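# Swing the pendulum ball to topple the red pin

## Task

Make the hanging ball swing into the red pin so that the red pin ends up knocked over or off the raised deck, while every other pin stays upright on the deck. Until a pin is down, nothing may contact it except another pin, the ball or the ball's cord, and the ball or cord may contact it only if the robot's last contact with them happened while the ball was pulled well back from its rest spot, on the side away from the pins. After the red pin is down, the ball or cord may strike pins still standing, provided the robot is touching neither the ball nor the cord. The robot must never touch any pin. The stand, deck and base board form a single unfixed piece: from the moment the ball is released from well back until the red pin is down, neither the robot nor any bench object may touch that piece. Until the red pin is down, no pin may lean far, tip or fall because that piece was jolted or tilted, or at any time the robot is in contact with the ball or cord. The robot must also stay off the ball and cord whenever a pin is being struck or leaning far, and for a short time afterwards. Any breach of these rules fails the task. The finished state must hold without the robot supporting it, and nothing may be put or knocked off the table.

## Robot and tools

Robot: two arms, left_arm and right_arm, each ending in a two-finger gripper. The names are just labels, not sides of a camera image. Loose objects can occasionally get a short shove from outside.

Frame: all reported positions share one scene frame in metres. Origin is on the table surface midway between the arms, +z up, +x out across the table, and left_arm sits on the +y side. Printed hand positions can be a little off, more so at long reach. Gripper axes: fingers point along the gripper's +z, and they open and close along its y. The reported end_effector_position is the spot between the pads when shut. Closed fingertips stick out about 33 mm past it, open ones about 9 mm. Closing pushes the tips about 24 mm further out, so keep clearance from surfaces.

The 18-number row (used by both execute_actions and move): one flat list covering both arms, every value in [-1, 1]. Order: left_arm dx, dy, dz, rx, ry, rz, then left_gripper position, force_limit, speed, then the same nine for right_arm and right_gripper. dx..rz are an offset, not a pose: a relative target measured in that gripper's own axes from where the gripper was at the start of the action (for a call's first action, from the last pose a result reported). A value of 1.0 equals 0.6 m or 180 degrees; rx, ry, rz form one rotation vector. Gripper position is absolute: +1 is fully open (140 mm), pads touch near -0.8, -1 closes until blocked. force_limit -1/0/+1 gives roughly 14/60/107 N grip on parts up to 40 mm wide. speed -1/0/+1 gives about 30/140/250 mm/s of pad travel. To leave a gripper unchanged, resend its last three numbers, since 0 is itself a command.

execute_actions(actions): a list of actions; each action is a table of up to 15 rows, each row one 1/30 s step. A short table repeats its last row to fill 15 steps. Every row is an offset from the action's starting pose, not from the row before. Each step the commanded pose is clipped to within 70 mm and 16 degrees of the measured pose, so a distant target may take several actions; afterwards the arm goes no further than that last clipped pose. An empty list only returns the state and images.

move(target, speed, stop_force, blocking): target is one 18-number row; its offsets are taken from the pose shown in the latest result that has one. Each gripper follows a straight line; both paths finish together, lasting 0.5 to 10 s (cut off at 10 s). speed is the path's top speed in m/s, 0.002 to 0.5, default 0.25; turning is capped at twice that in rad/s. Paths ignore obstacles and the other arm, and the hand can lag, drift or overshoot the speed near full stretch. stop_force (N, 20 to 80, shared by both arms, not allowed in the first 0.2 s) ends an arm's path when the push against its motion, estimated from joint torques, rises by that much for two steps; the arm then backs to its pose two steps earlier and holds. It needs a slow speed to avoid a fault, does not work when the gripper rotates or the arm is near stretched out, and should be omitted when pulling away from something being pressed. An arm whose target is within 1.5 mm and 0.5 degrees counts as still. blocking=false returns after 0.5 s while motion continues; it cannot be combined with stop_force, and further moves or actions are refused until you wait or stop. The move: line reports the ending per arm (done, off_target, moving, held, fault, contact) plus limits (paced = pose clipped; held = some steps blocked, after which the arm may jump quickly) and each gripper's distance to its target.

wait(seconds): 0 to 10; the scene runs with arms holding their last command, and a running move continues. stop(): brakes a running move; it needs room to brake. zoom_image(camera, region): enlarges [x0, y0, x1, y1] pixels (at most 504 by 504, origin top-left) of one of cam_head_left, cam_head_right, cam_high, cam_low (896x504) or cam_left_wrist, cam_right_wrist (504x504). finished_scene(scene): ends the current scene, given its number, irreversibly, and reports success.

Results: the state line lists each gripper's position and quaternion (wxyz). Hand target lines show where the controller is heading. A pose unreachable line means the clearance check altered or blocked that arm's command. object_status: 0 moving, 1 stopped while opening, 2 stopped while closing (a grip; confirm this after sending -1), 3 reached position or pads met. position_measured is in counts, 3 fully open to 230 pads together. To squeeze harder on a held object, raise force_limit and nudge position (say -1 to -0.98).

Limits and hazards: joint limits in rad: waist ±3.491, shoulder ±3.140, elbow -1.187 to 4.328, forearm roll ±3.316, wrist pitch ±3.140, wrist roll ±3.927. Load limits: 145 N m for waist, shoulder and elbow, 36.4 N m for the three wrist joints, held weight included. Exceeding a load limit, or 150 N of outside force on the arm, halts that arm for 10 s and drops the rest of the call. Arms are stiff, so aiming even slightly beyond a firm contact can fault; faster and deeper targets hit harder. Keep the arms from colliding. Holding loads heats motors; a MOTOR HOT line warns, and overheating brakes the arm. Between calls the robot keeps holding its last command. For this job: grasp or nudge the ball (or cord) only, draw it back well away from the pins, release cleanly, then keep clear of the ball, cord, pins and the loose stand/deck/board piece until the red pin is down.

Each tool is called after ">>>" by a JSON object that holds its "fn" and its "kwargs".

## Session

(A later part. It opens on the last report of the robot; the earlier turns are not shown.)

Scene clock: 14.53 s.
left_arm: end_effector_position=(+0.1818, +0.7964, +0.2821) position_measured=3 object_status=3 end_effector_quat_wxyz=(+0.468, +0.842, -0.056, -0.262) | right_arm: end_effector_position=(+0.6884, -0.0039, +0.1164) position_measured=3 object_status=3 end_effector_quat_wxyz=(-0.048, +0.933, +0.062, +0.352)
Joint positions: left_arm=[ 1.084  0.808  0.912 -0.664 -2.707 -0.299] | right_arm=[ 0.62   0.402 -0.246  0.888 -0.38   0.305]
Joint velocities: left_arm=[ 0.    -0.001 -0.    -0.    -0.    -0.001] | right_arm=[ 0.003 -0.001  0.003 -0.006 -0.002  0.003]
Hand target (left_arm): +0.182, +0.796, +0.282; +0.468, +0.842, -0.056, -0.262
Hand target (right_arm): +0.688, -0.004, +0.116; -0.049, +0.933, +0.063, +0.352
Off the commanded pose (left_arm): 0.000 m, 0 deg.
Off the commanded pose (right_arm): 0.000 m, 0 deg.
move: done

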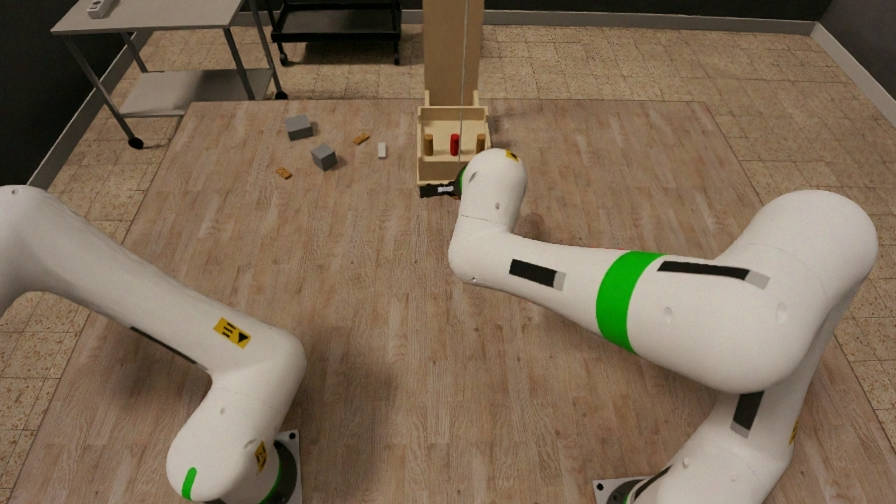

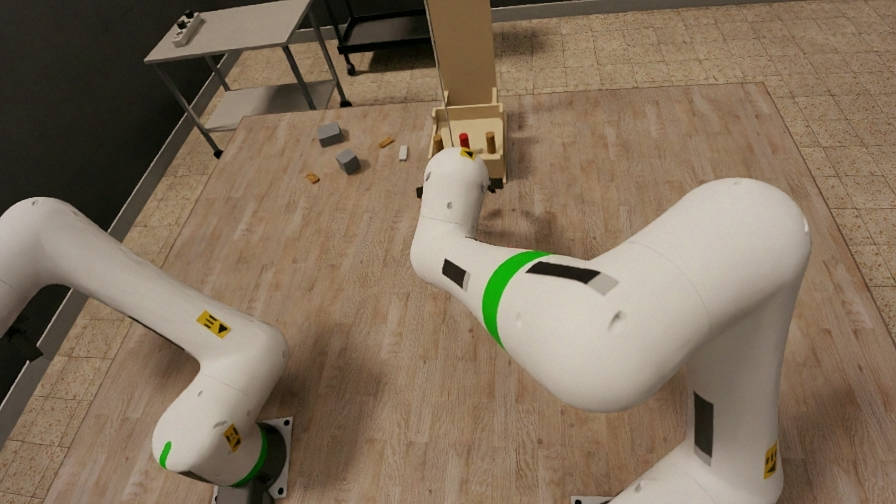

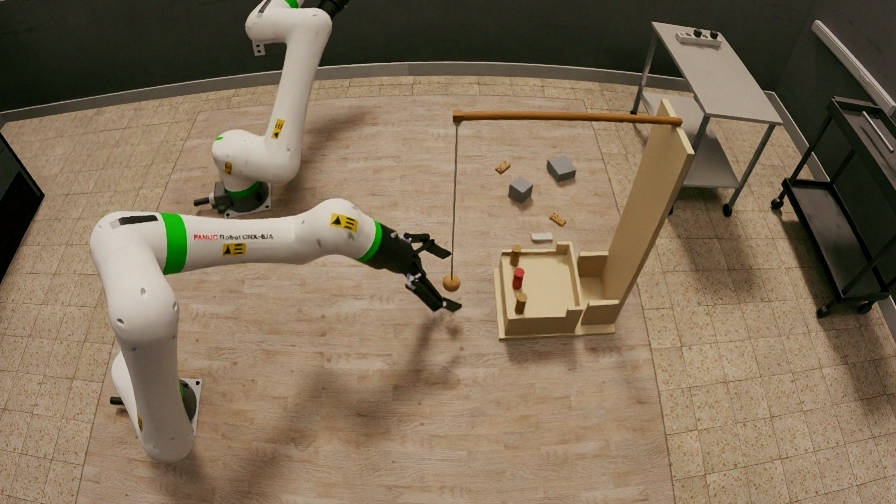

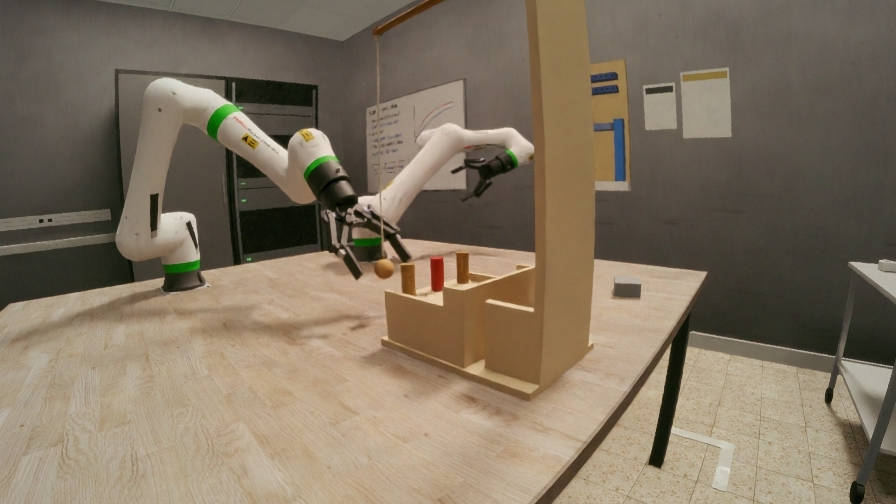

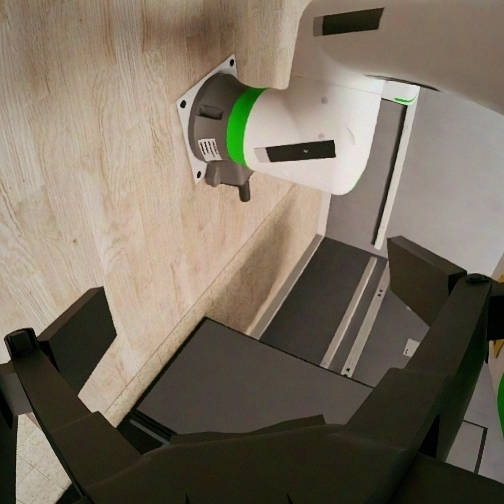

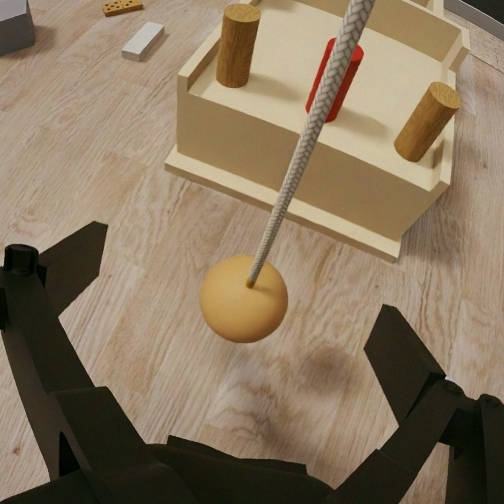

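>>> {"fn": "move", "kwargs": {"target": [0,0,0,0,0,0,1,0,0,0,0.002,0,0,0,0,-1,-0.7,0]}}

>>> {"fn": "move", "kwargs": {"target": [0,0,0,0,0,0,1,0,0,-0.2,-0.0575,-0.322,0,0,0,-1,-0.7,0], "speed": 0.2}}

Scene clock: 18.07 s.
left_arm: end_effector_position=(+0.1818, +0.7964, +0.2821) position_measured=3 object_status=3 end_effector_quat_wxyz=(+0.468, +0.842, -0.056, -0.262) | right_arm: end_effector_position=(+0.6886, -0.0051, +0.1164) position_measured=168 object_status=2 end_effector_quat_wxyz=(-0.048, +0.933, +0.062, +0.352)
Joint positions: left_arm=[ 1.084  0.808  0.912 -0.664 -2.707 -0.299] | right_arm=[ 0.618  0.402 -0.247  0.887 -0.378  0.307]
Joint velocities: left_arm=[ 0.     0.    -0.001  0.     0.001  0.001] | right_arm=[-0.    -0.001 -0.     0.001 -0.    -0.001]
Hand target (left_arm): +0.182, +0.796, +0.282; +0.468, +0.842, -0.056, -0.262
Hand target (right_arm): +0.689, -0.005, +0.116; -0.048, +0.933, +0.062, +0.352
Off the commanded pose (left_arm): 0.000 m, 0 deg.
Off the commanded pose (right_arm): 0.000 m, 0 deg.
move: done

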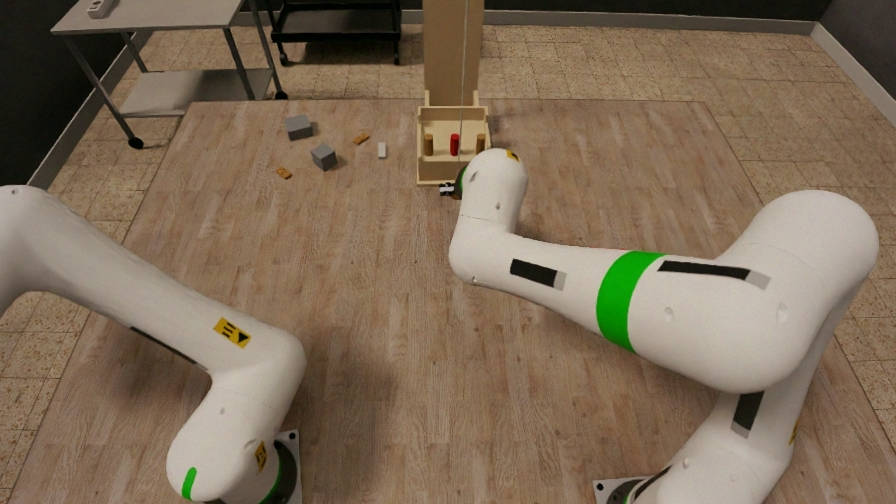

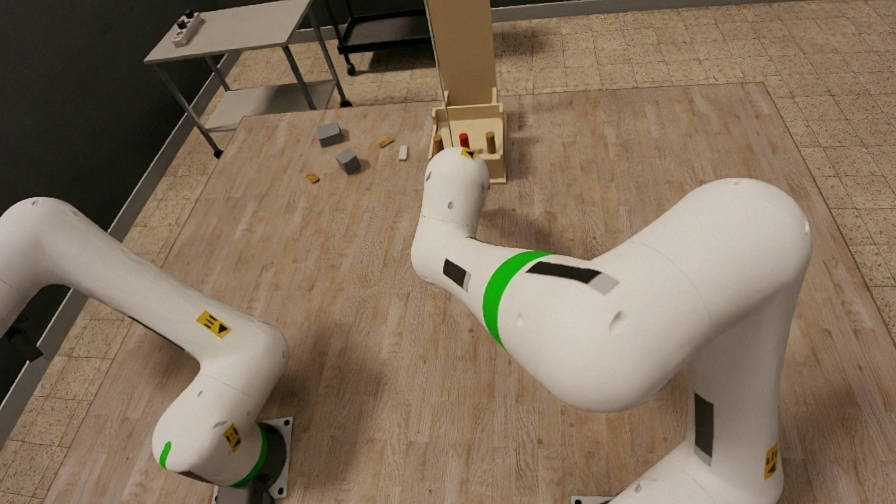

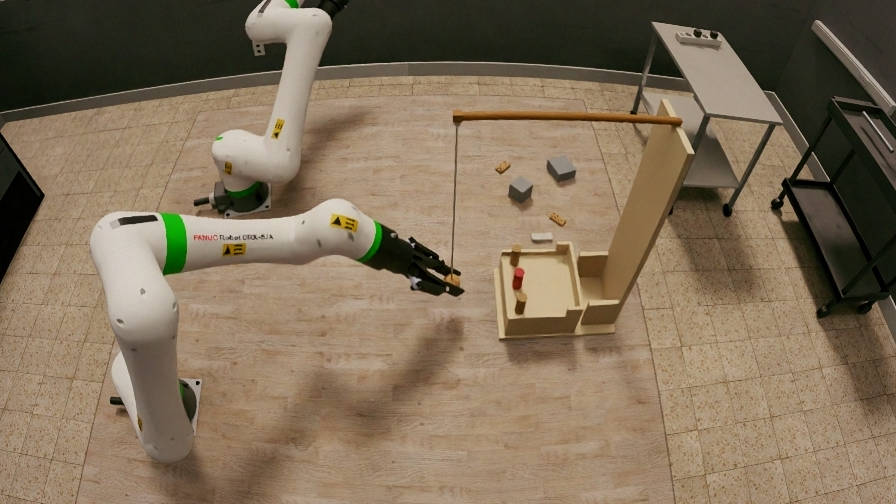

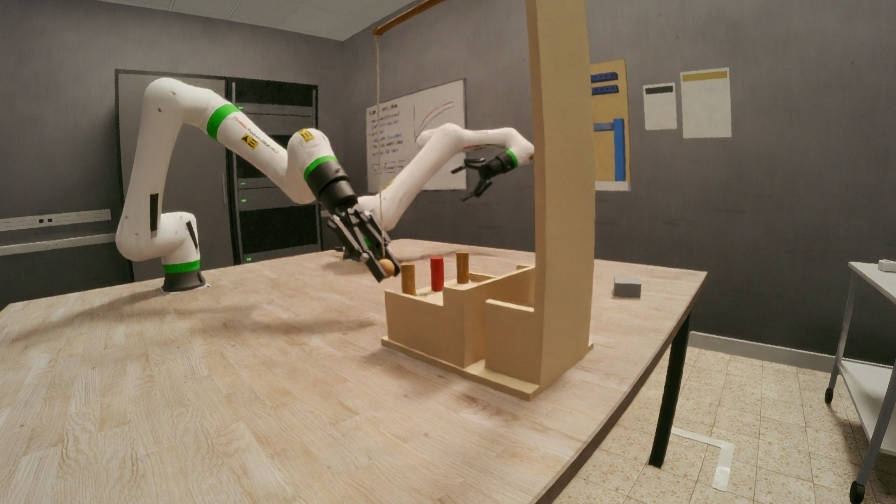

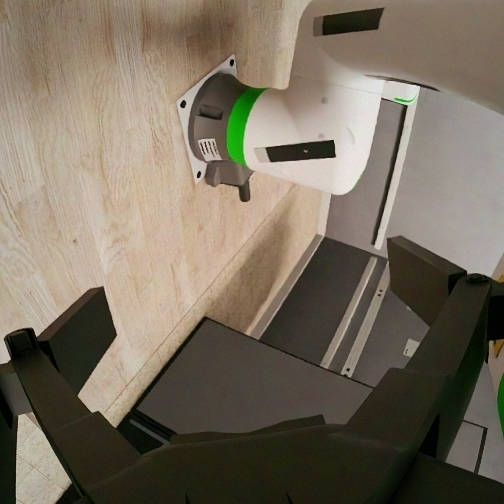

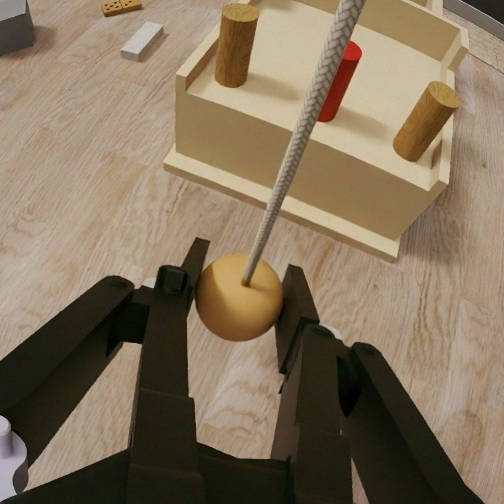

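Scene clock: 19.63 s.
left_arm: end_effector_position=(+0.1818, +0.7964, +0.2821) position_measured=3 object_status=3 end_effector_quat_wxyz=(+0.468, +0.842, -0.056, -0.262) | right_arm: end_effector_position=(+0.4683, -0.0067, +0.1836) position_measured=168 object_status=2 end_effector_quat_wxyz=(-0.049, +0.933, +0.062, +0.352)
Joint positions: left_arm=[ 1.084  0.808  0.912 -0.664 -2.707 -0.299] | right_arm=[ 0.958 -0.088 -0.649  0.888 -0.651  0.085]
Joint velocities: left_arm=[-0.    -0.     0.     0.001  0.    -0.002] | right_arm=[ 0.001 -0.001  0.001  0.002 -0.     0.   ]
Hand target (left_arm): +0.182, +0.796, +0.282; +0.468, +0.842, -0.056, -0.262
Hand target (right_arm): +0.468, -0.007, +0.184; -0.049, +0.933, +0.062, +0.352
Off the commanded pose (left_arm): 0.000 m, 0 deg.
Off the commanded pose (right_arm): 0.001 m, 0 deg.
move: done

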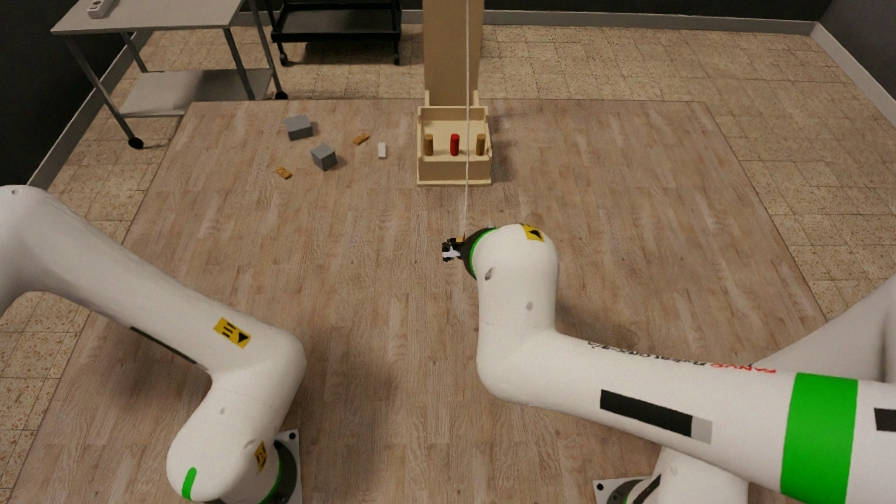

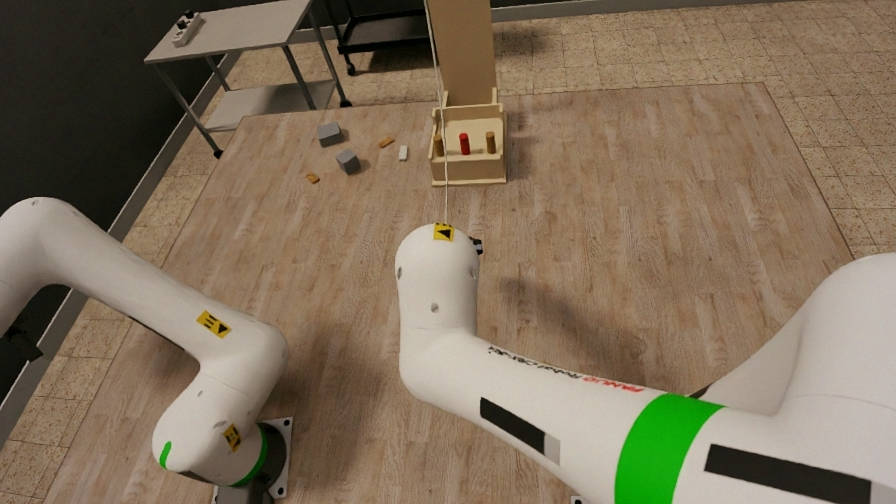

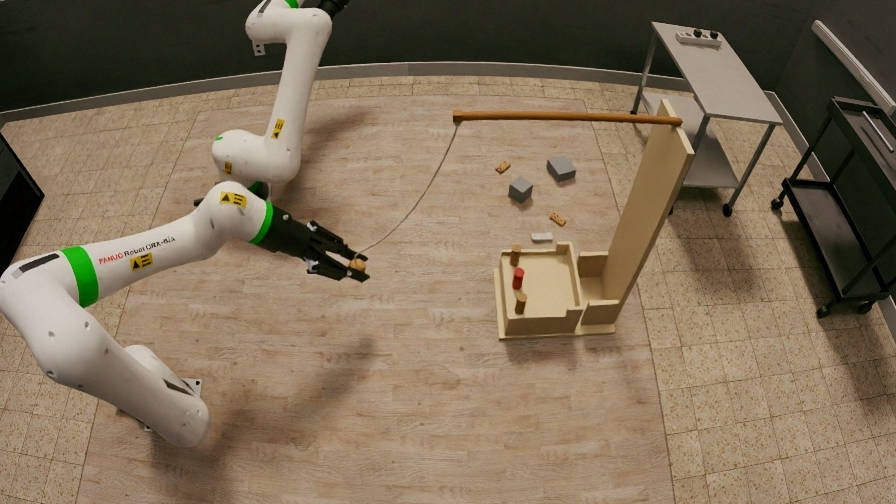

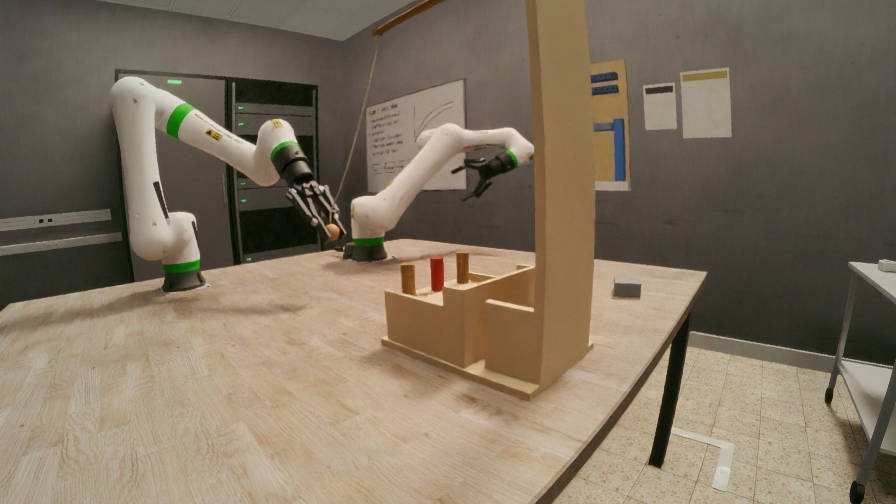

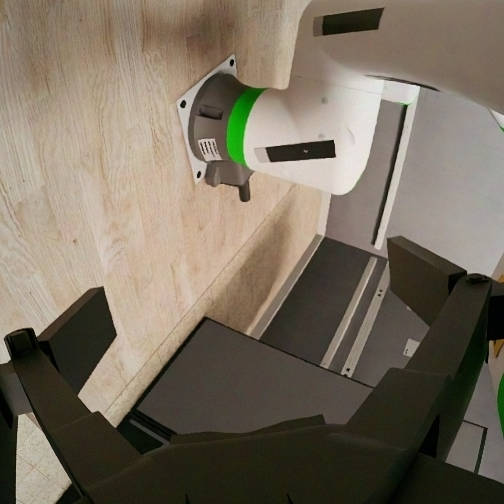

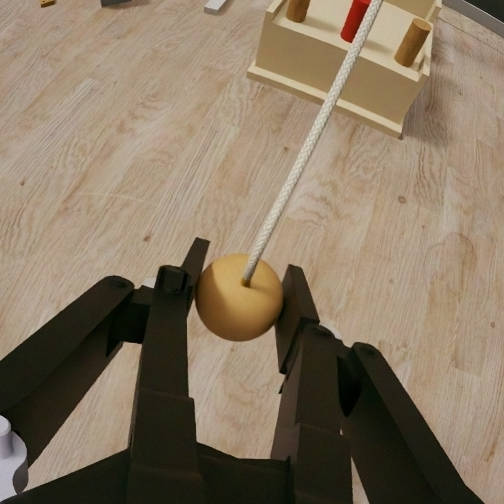

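Cord is slack; lower 6 mm and look again.

>>> {"fn": "move", "kwargs": {"target": [0,0,0,0,0,0,1,0,0,-0.0066,0.0005,0.0075,0,0,0,-1,-0.7,0], "speed": 0.03}}

Scene clock: 22.50 s.
left_arm: end_effector_position=(+0.1818, +0.7964, +0.2821) position_measured=3 object_status=3 end_effector_quat_wxyz=(+0.468, +0.842, -0.056, -0.262) | right_arm: end_effector_position=(+0.4683, -0.0067, +0.1776) position_measured=168 object_status=2 end_effector_quat_wxyz=(-0.049, +0.933, +0.062, +0.352)
Joint positions: left_arm=[ 1.084  0.808  0.912 -0.664 -2.707 -0.299] | right_arm=[ 0.953 -0.083 -0.661  0.906 -0.637  0.066]
Joint velocities: left_arm=[ 0.    -0.    -0.001 -0.001  0.    -0.001] | right_arm=[-0.    -0.002 -0.001  0.001  0.     0.002]
Hand target (left_arm): +0.182, +0.796, +0.282; +0.468, +0.842, -0.056, -0.262
Hand target (right_arm): +0.468, -0.007, +0.178; -0.049, +0.933, +0.062, +0.352
Off the commanded pose (left_arm): 0.000 m, 0 deg.
Off the commanded pose (right_arm): 0.000 m, 0 deg.
move: done

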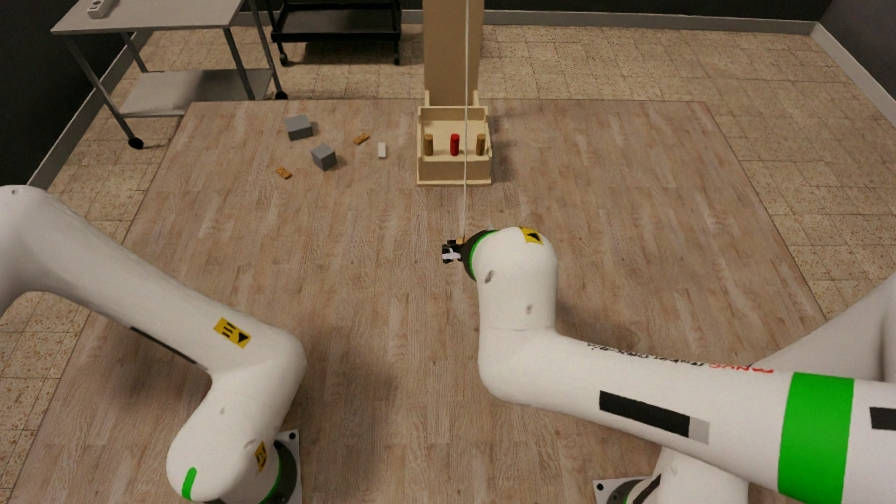

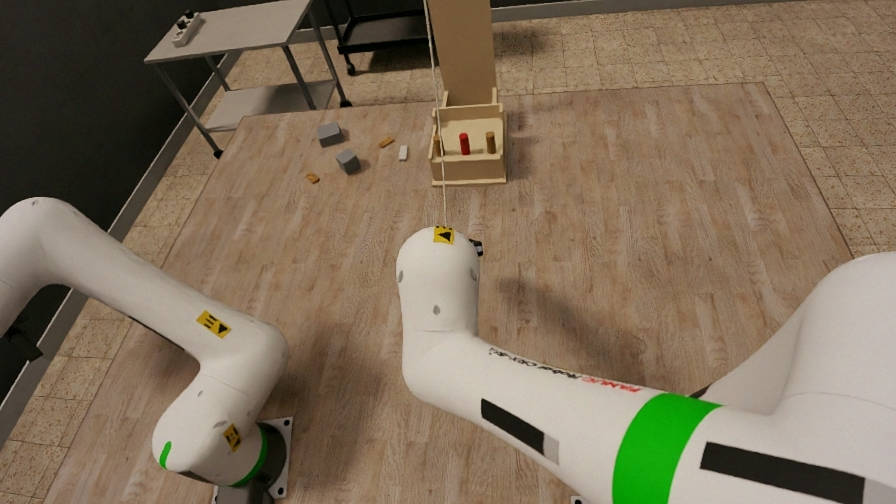

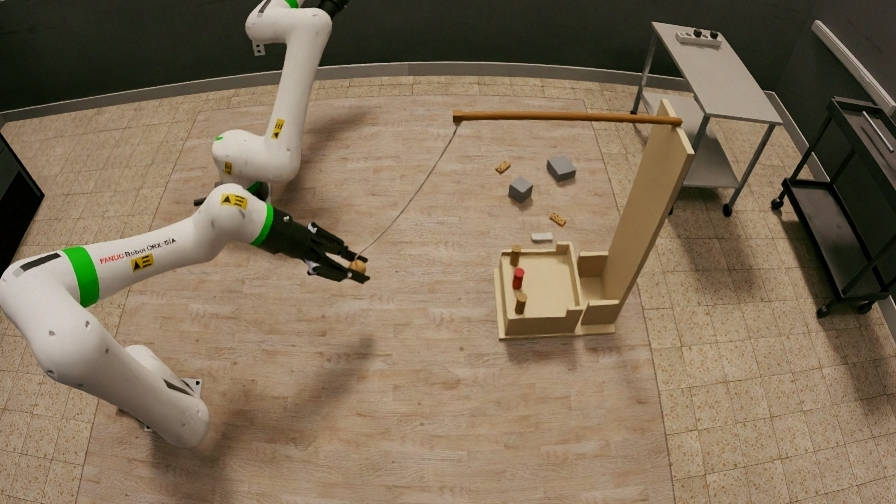

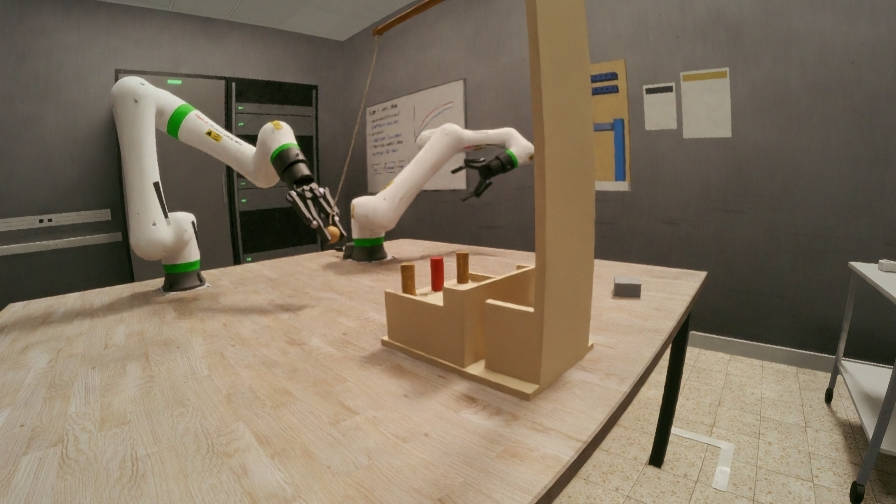

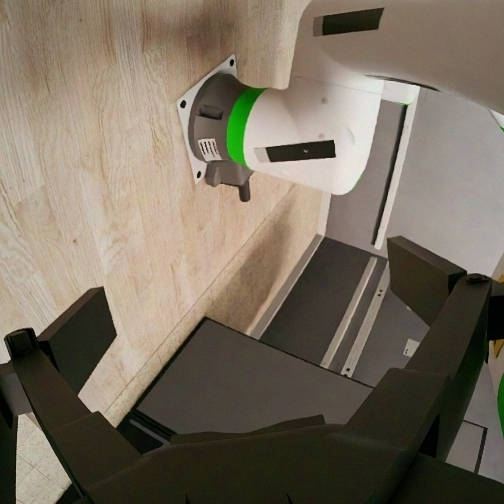

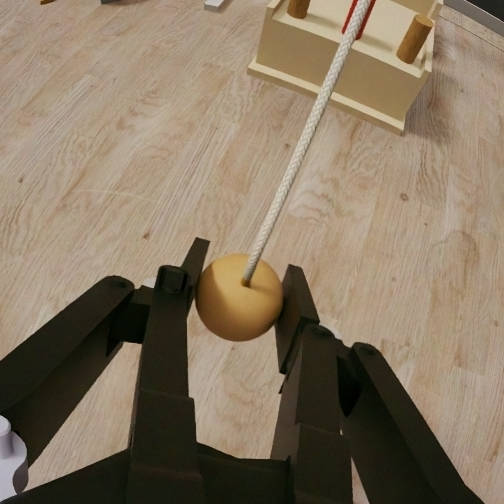

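>>> {"fn": "execute_actions", "kwargs": {"actions": [[[0,0,0,0,0,0,1,0,0,0,0,0,0,0,0,1,0,1]],[[0,0,0,0,0,0,1,0,0,0,0,-0.12,0,0,0,1,0,1]]]}}

>>> {"fn": "wait", "kwargs": {"seconds": 3}}

Scene clock: 24.90 s.
left_arm: end_effector_position=(+0.1818, +0.7964, +0.2821) position_measured=3 object_status=3 end_effector_quat_wxyz=(+0.468, +0.842, -0.056, -0.262) | right_arm: end_effector_position=(+0.4215, -0.0165, +0.2315) position_measured=3 object_status=3 end_effector_quat_wxyz=(-0.048, +0.933, +0.062, +0.352)
Joint positions: left_arm=[ 1.084  0.808  0.912 -0.664 -2.707 -0.299] | right_arm=[ 1.085 -0.227 -0.636  0.788 -0.836  0.14 ]
Joint velocities: left_arm=[ 0. -0. -0. -0. -0. -0.] | right_arm=[ 0.002  0.     0.001 -0.003 -0.006  0.004]
Hand target (left_arm): +0.182, +0.796, +0.282; +0.468, +0.842, -0.056, -0.262
Hand target (right_arm): +0.421, -0.016, +0.232; -0.049, +0.933, +0.062, +0.352
Off the commanded pose (left_arm): 0.000 m, 0 deg.
Off the commanded pose (right_arm): 0.000 m, 0 deg.

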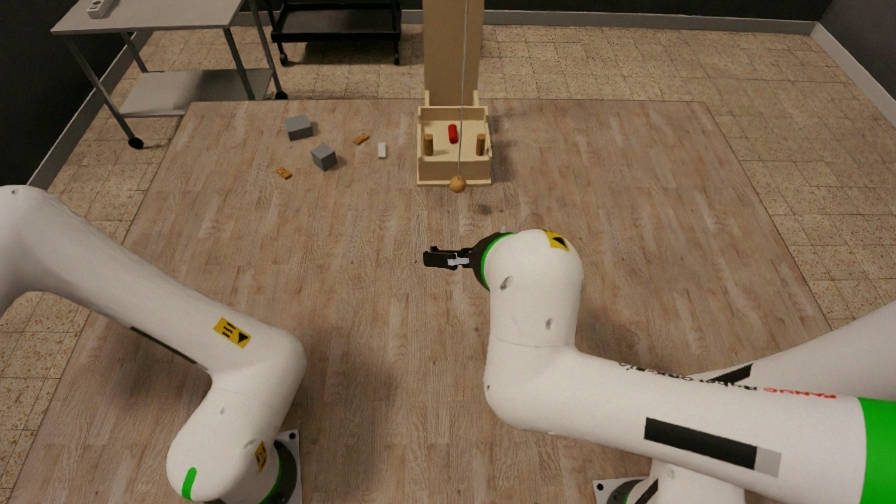

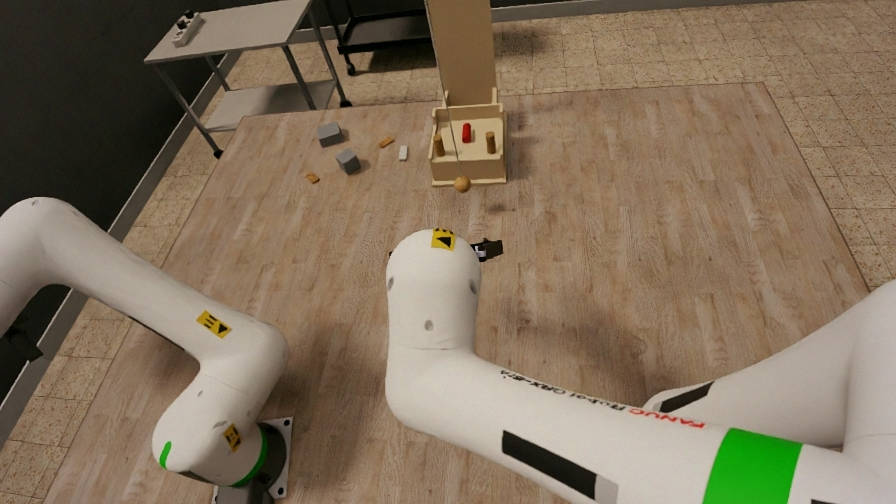

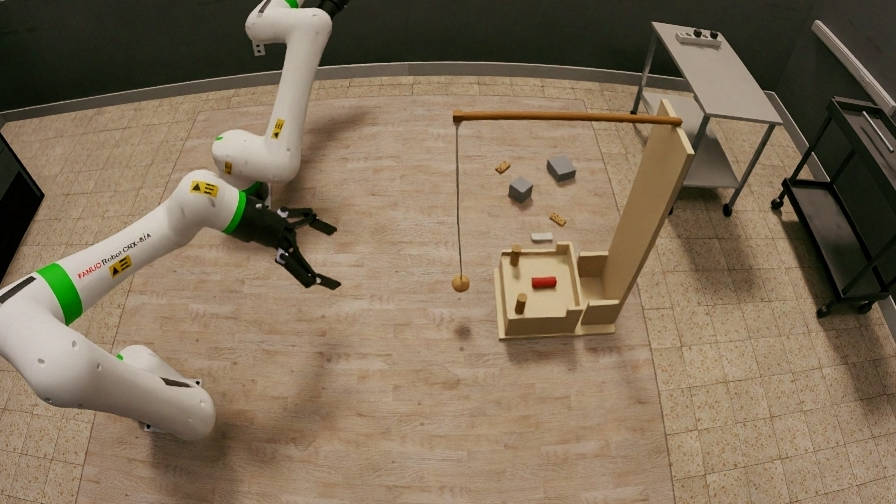

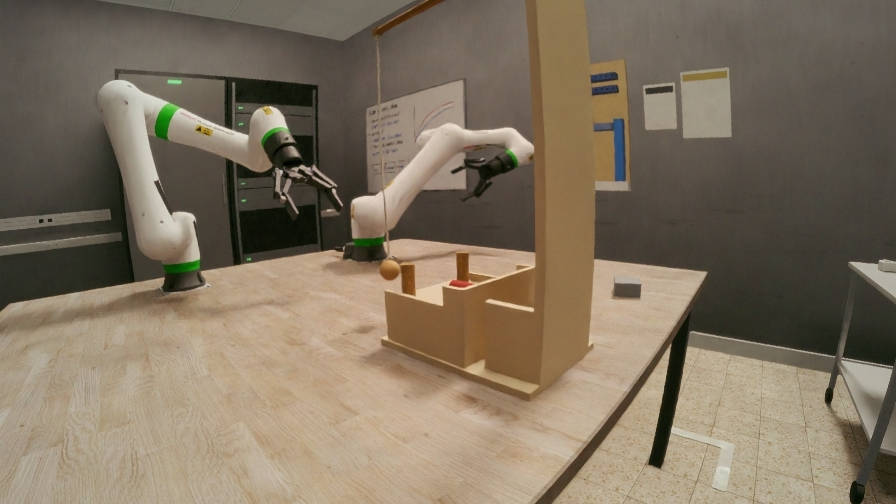

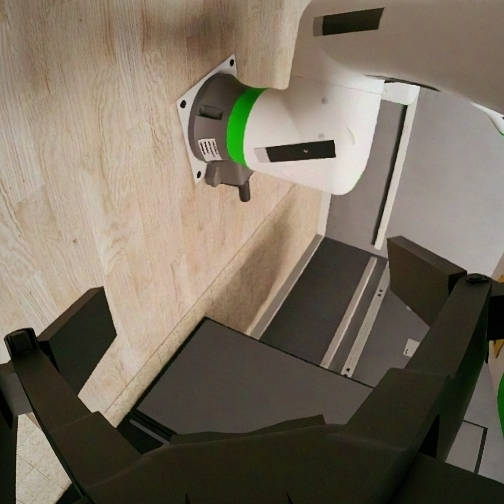

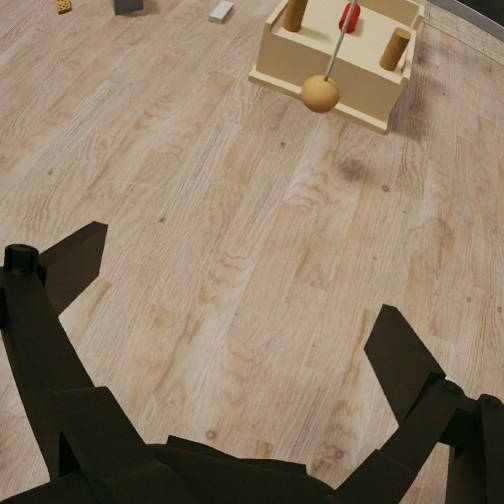

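Scene clock: 27.90 s.
left_arm: end_effector_position=(+0.1818, +0.7964, +0.2821) position_measured=3 object_status=3 end_effector_quat_wxyz=(+0.468, +0.842, -0.056, -0.262) | right_arm: end_effector_position=(+0.4214, -0.0165, +0.2316) position_measured=3 object_status=3 end_effector_quat_wxyz=(-0.049, +0.933, +0.062, +0.352)
Joint positions: left_arm=[ 1.084  0.808  0.912 -0.664 -2.707 -0.299] | right_arm=[ 1.085 -0.227 -0.636  0.788 -0.836  0.14 ]
Joint velocities: left_arm=[ 0.     0.    -0.001 -0.001  0.    -0.   ] | right_arm=[-0.     0.003 -0.001 -0.001 -0.     0.001]
Hand target (left_arm): +0.182, +0.796, +0.282; +0.468, +0.842, -0.056, -0.262
Hand target (right_arm): +0.421, -0.016, +0.232; -0.049, +0.933, +0.062, +0.352
Off the commanded pose (left_arm): 0.000 m, 0 deg.
Off the commanded pose (right_arm): 0.000 m, 0 deg.
wait: 3.00 s; at rest by 0.17 s

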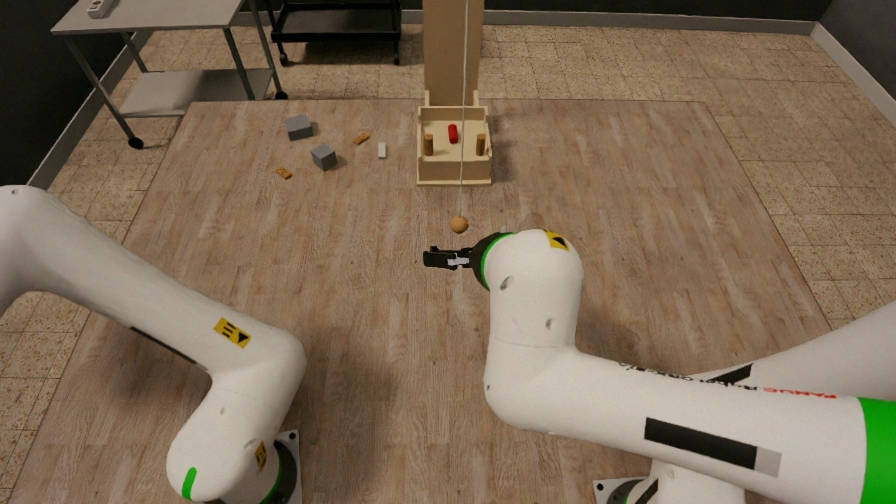

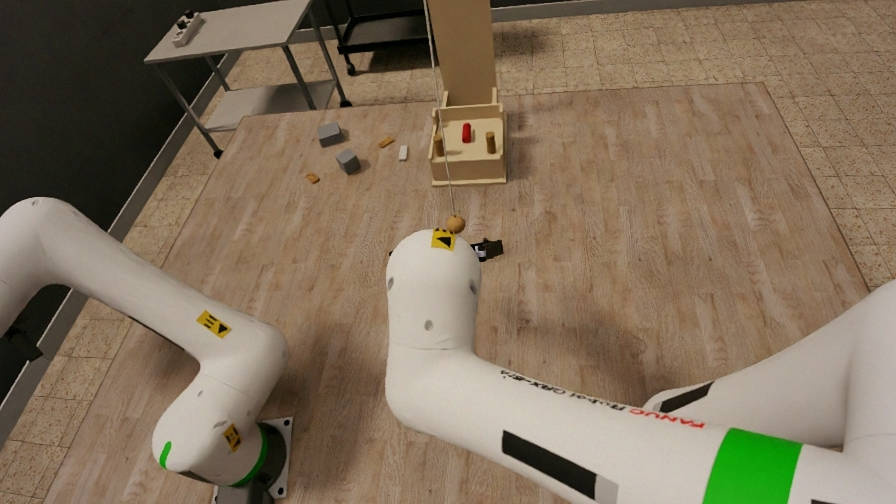

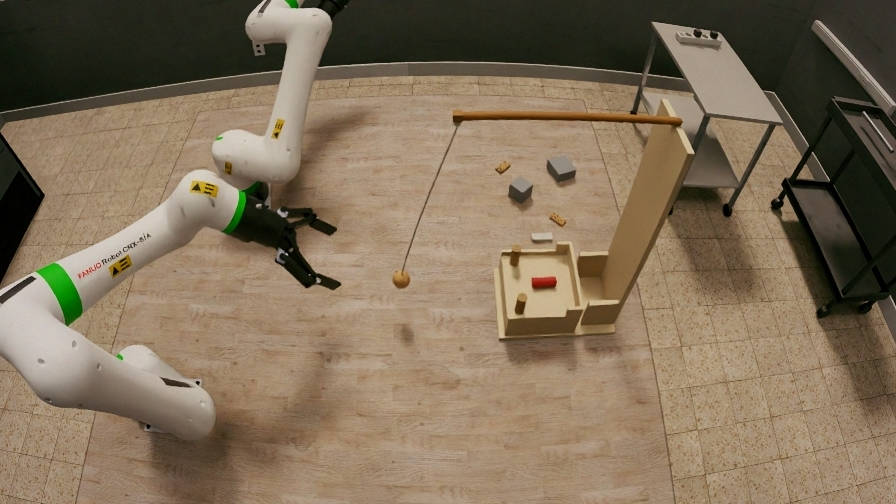

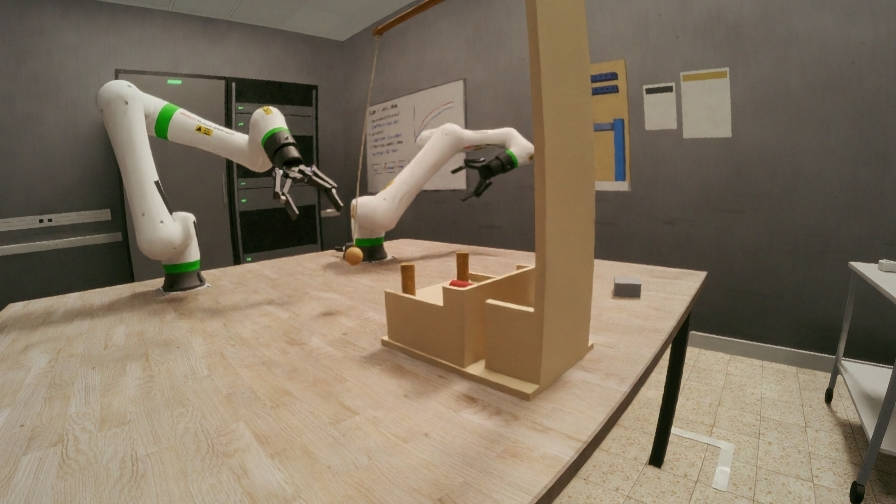

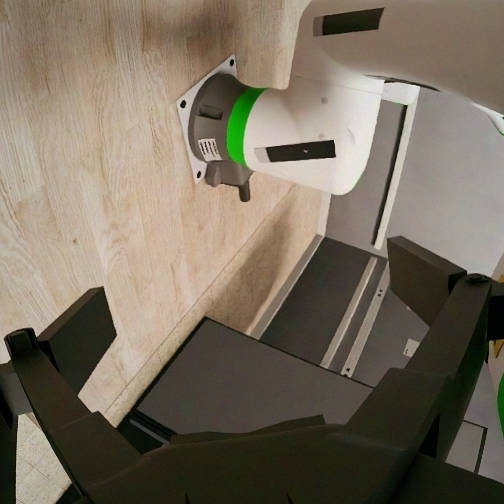

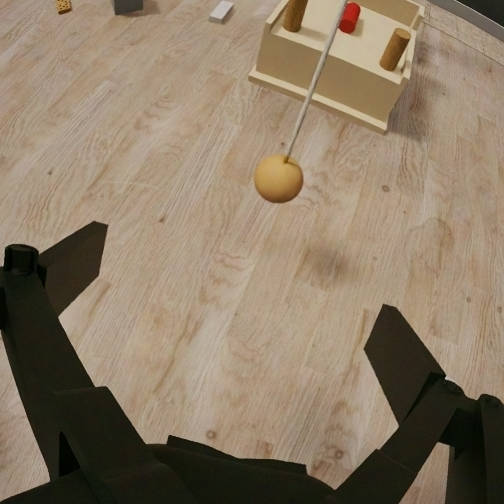

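>>> {"fn": "finished_scene", "kwargs": {"scene": 2}}

The scene is finished: the task was done.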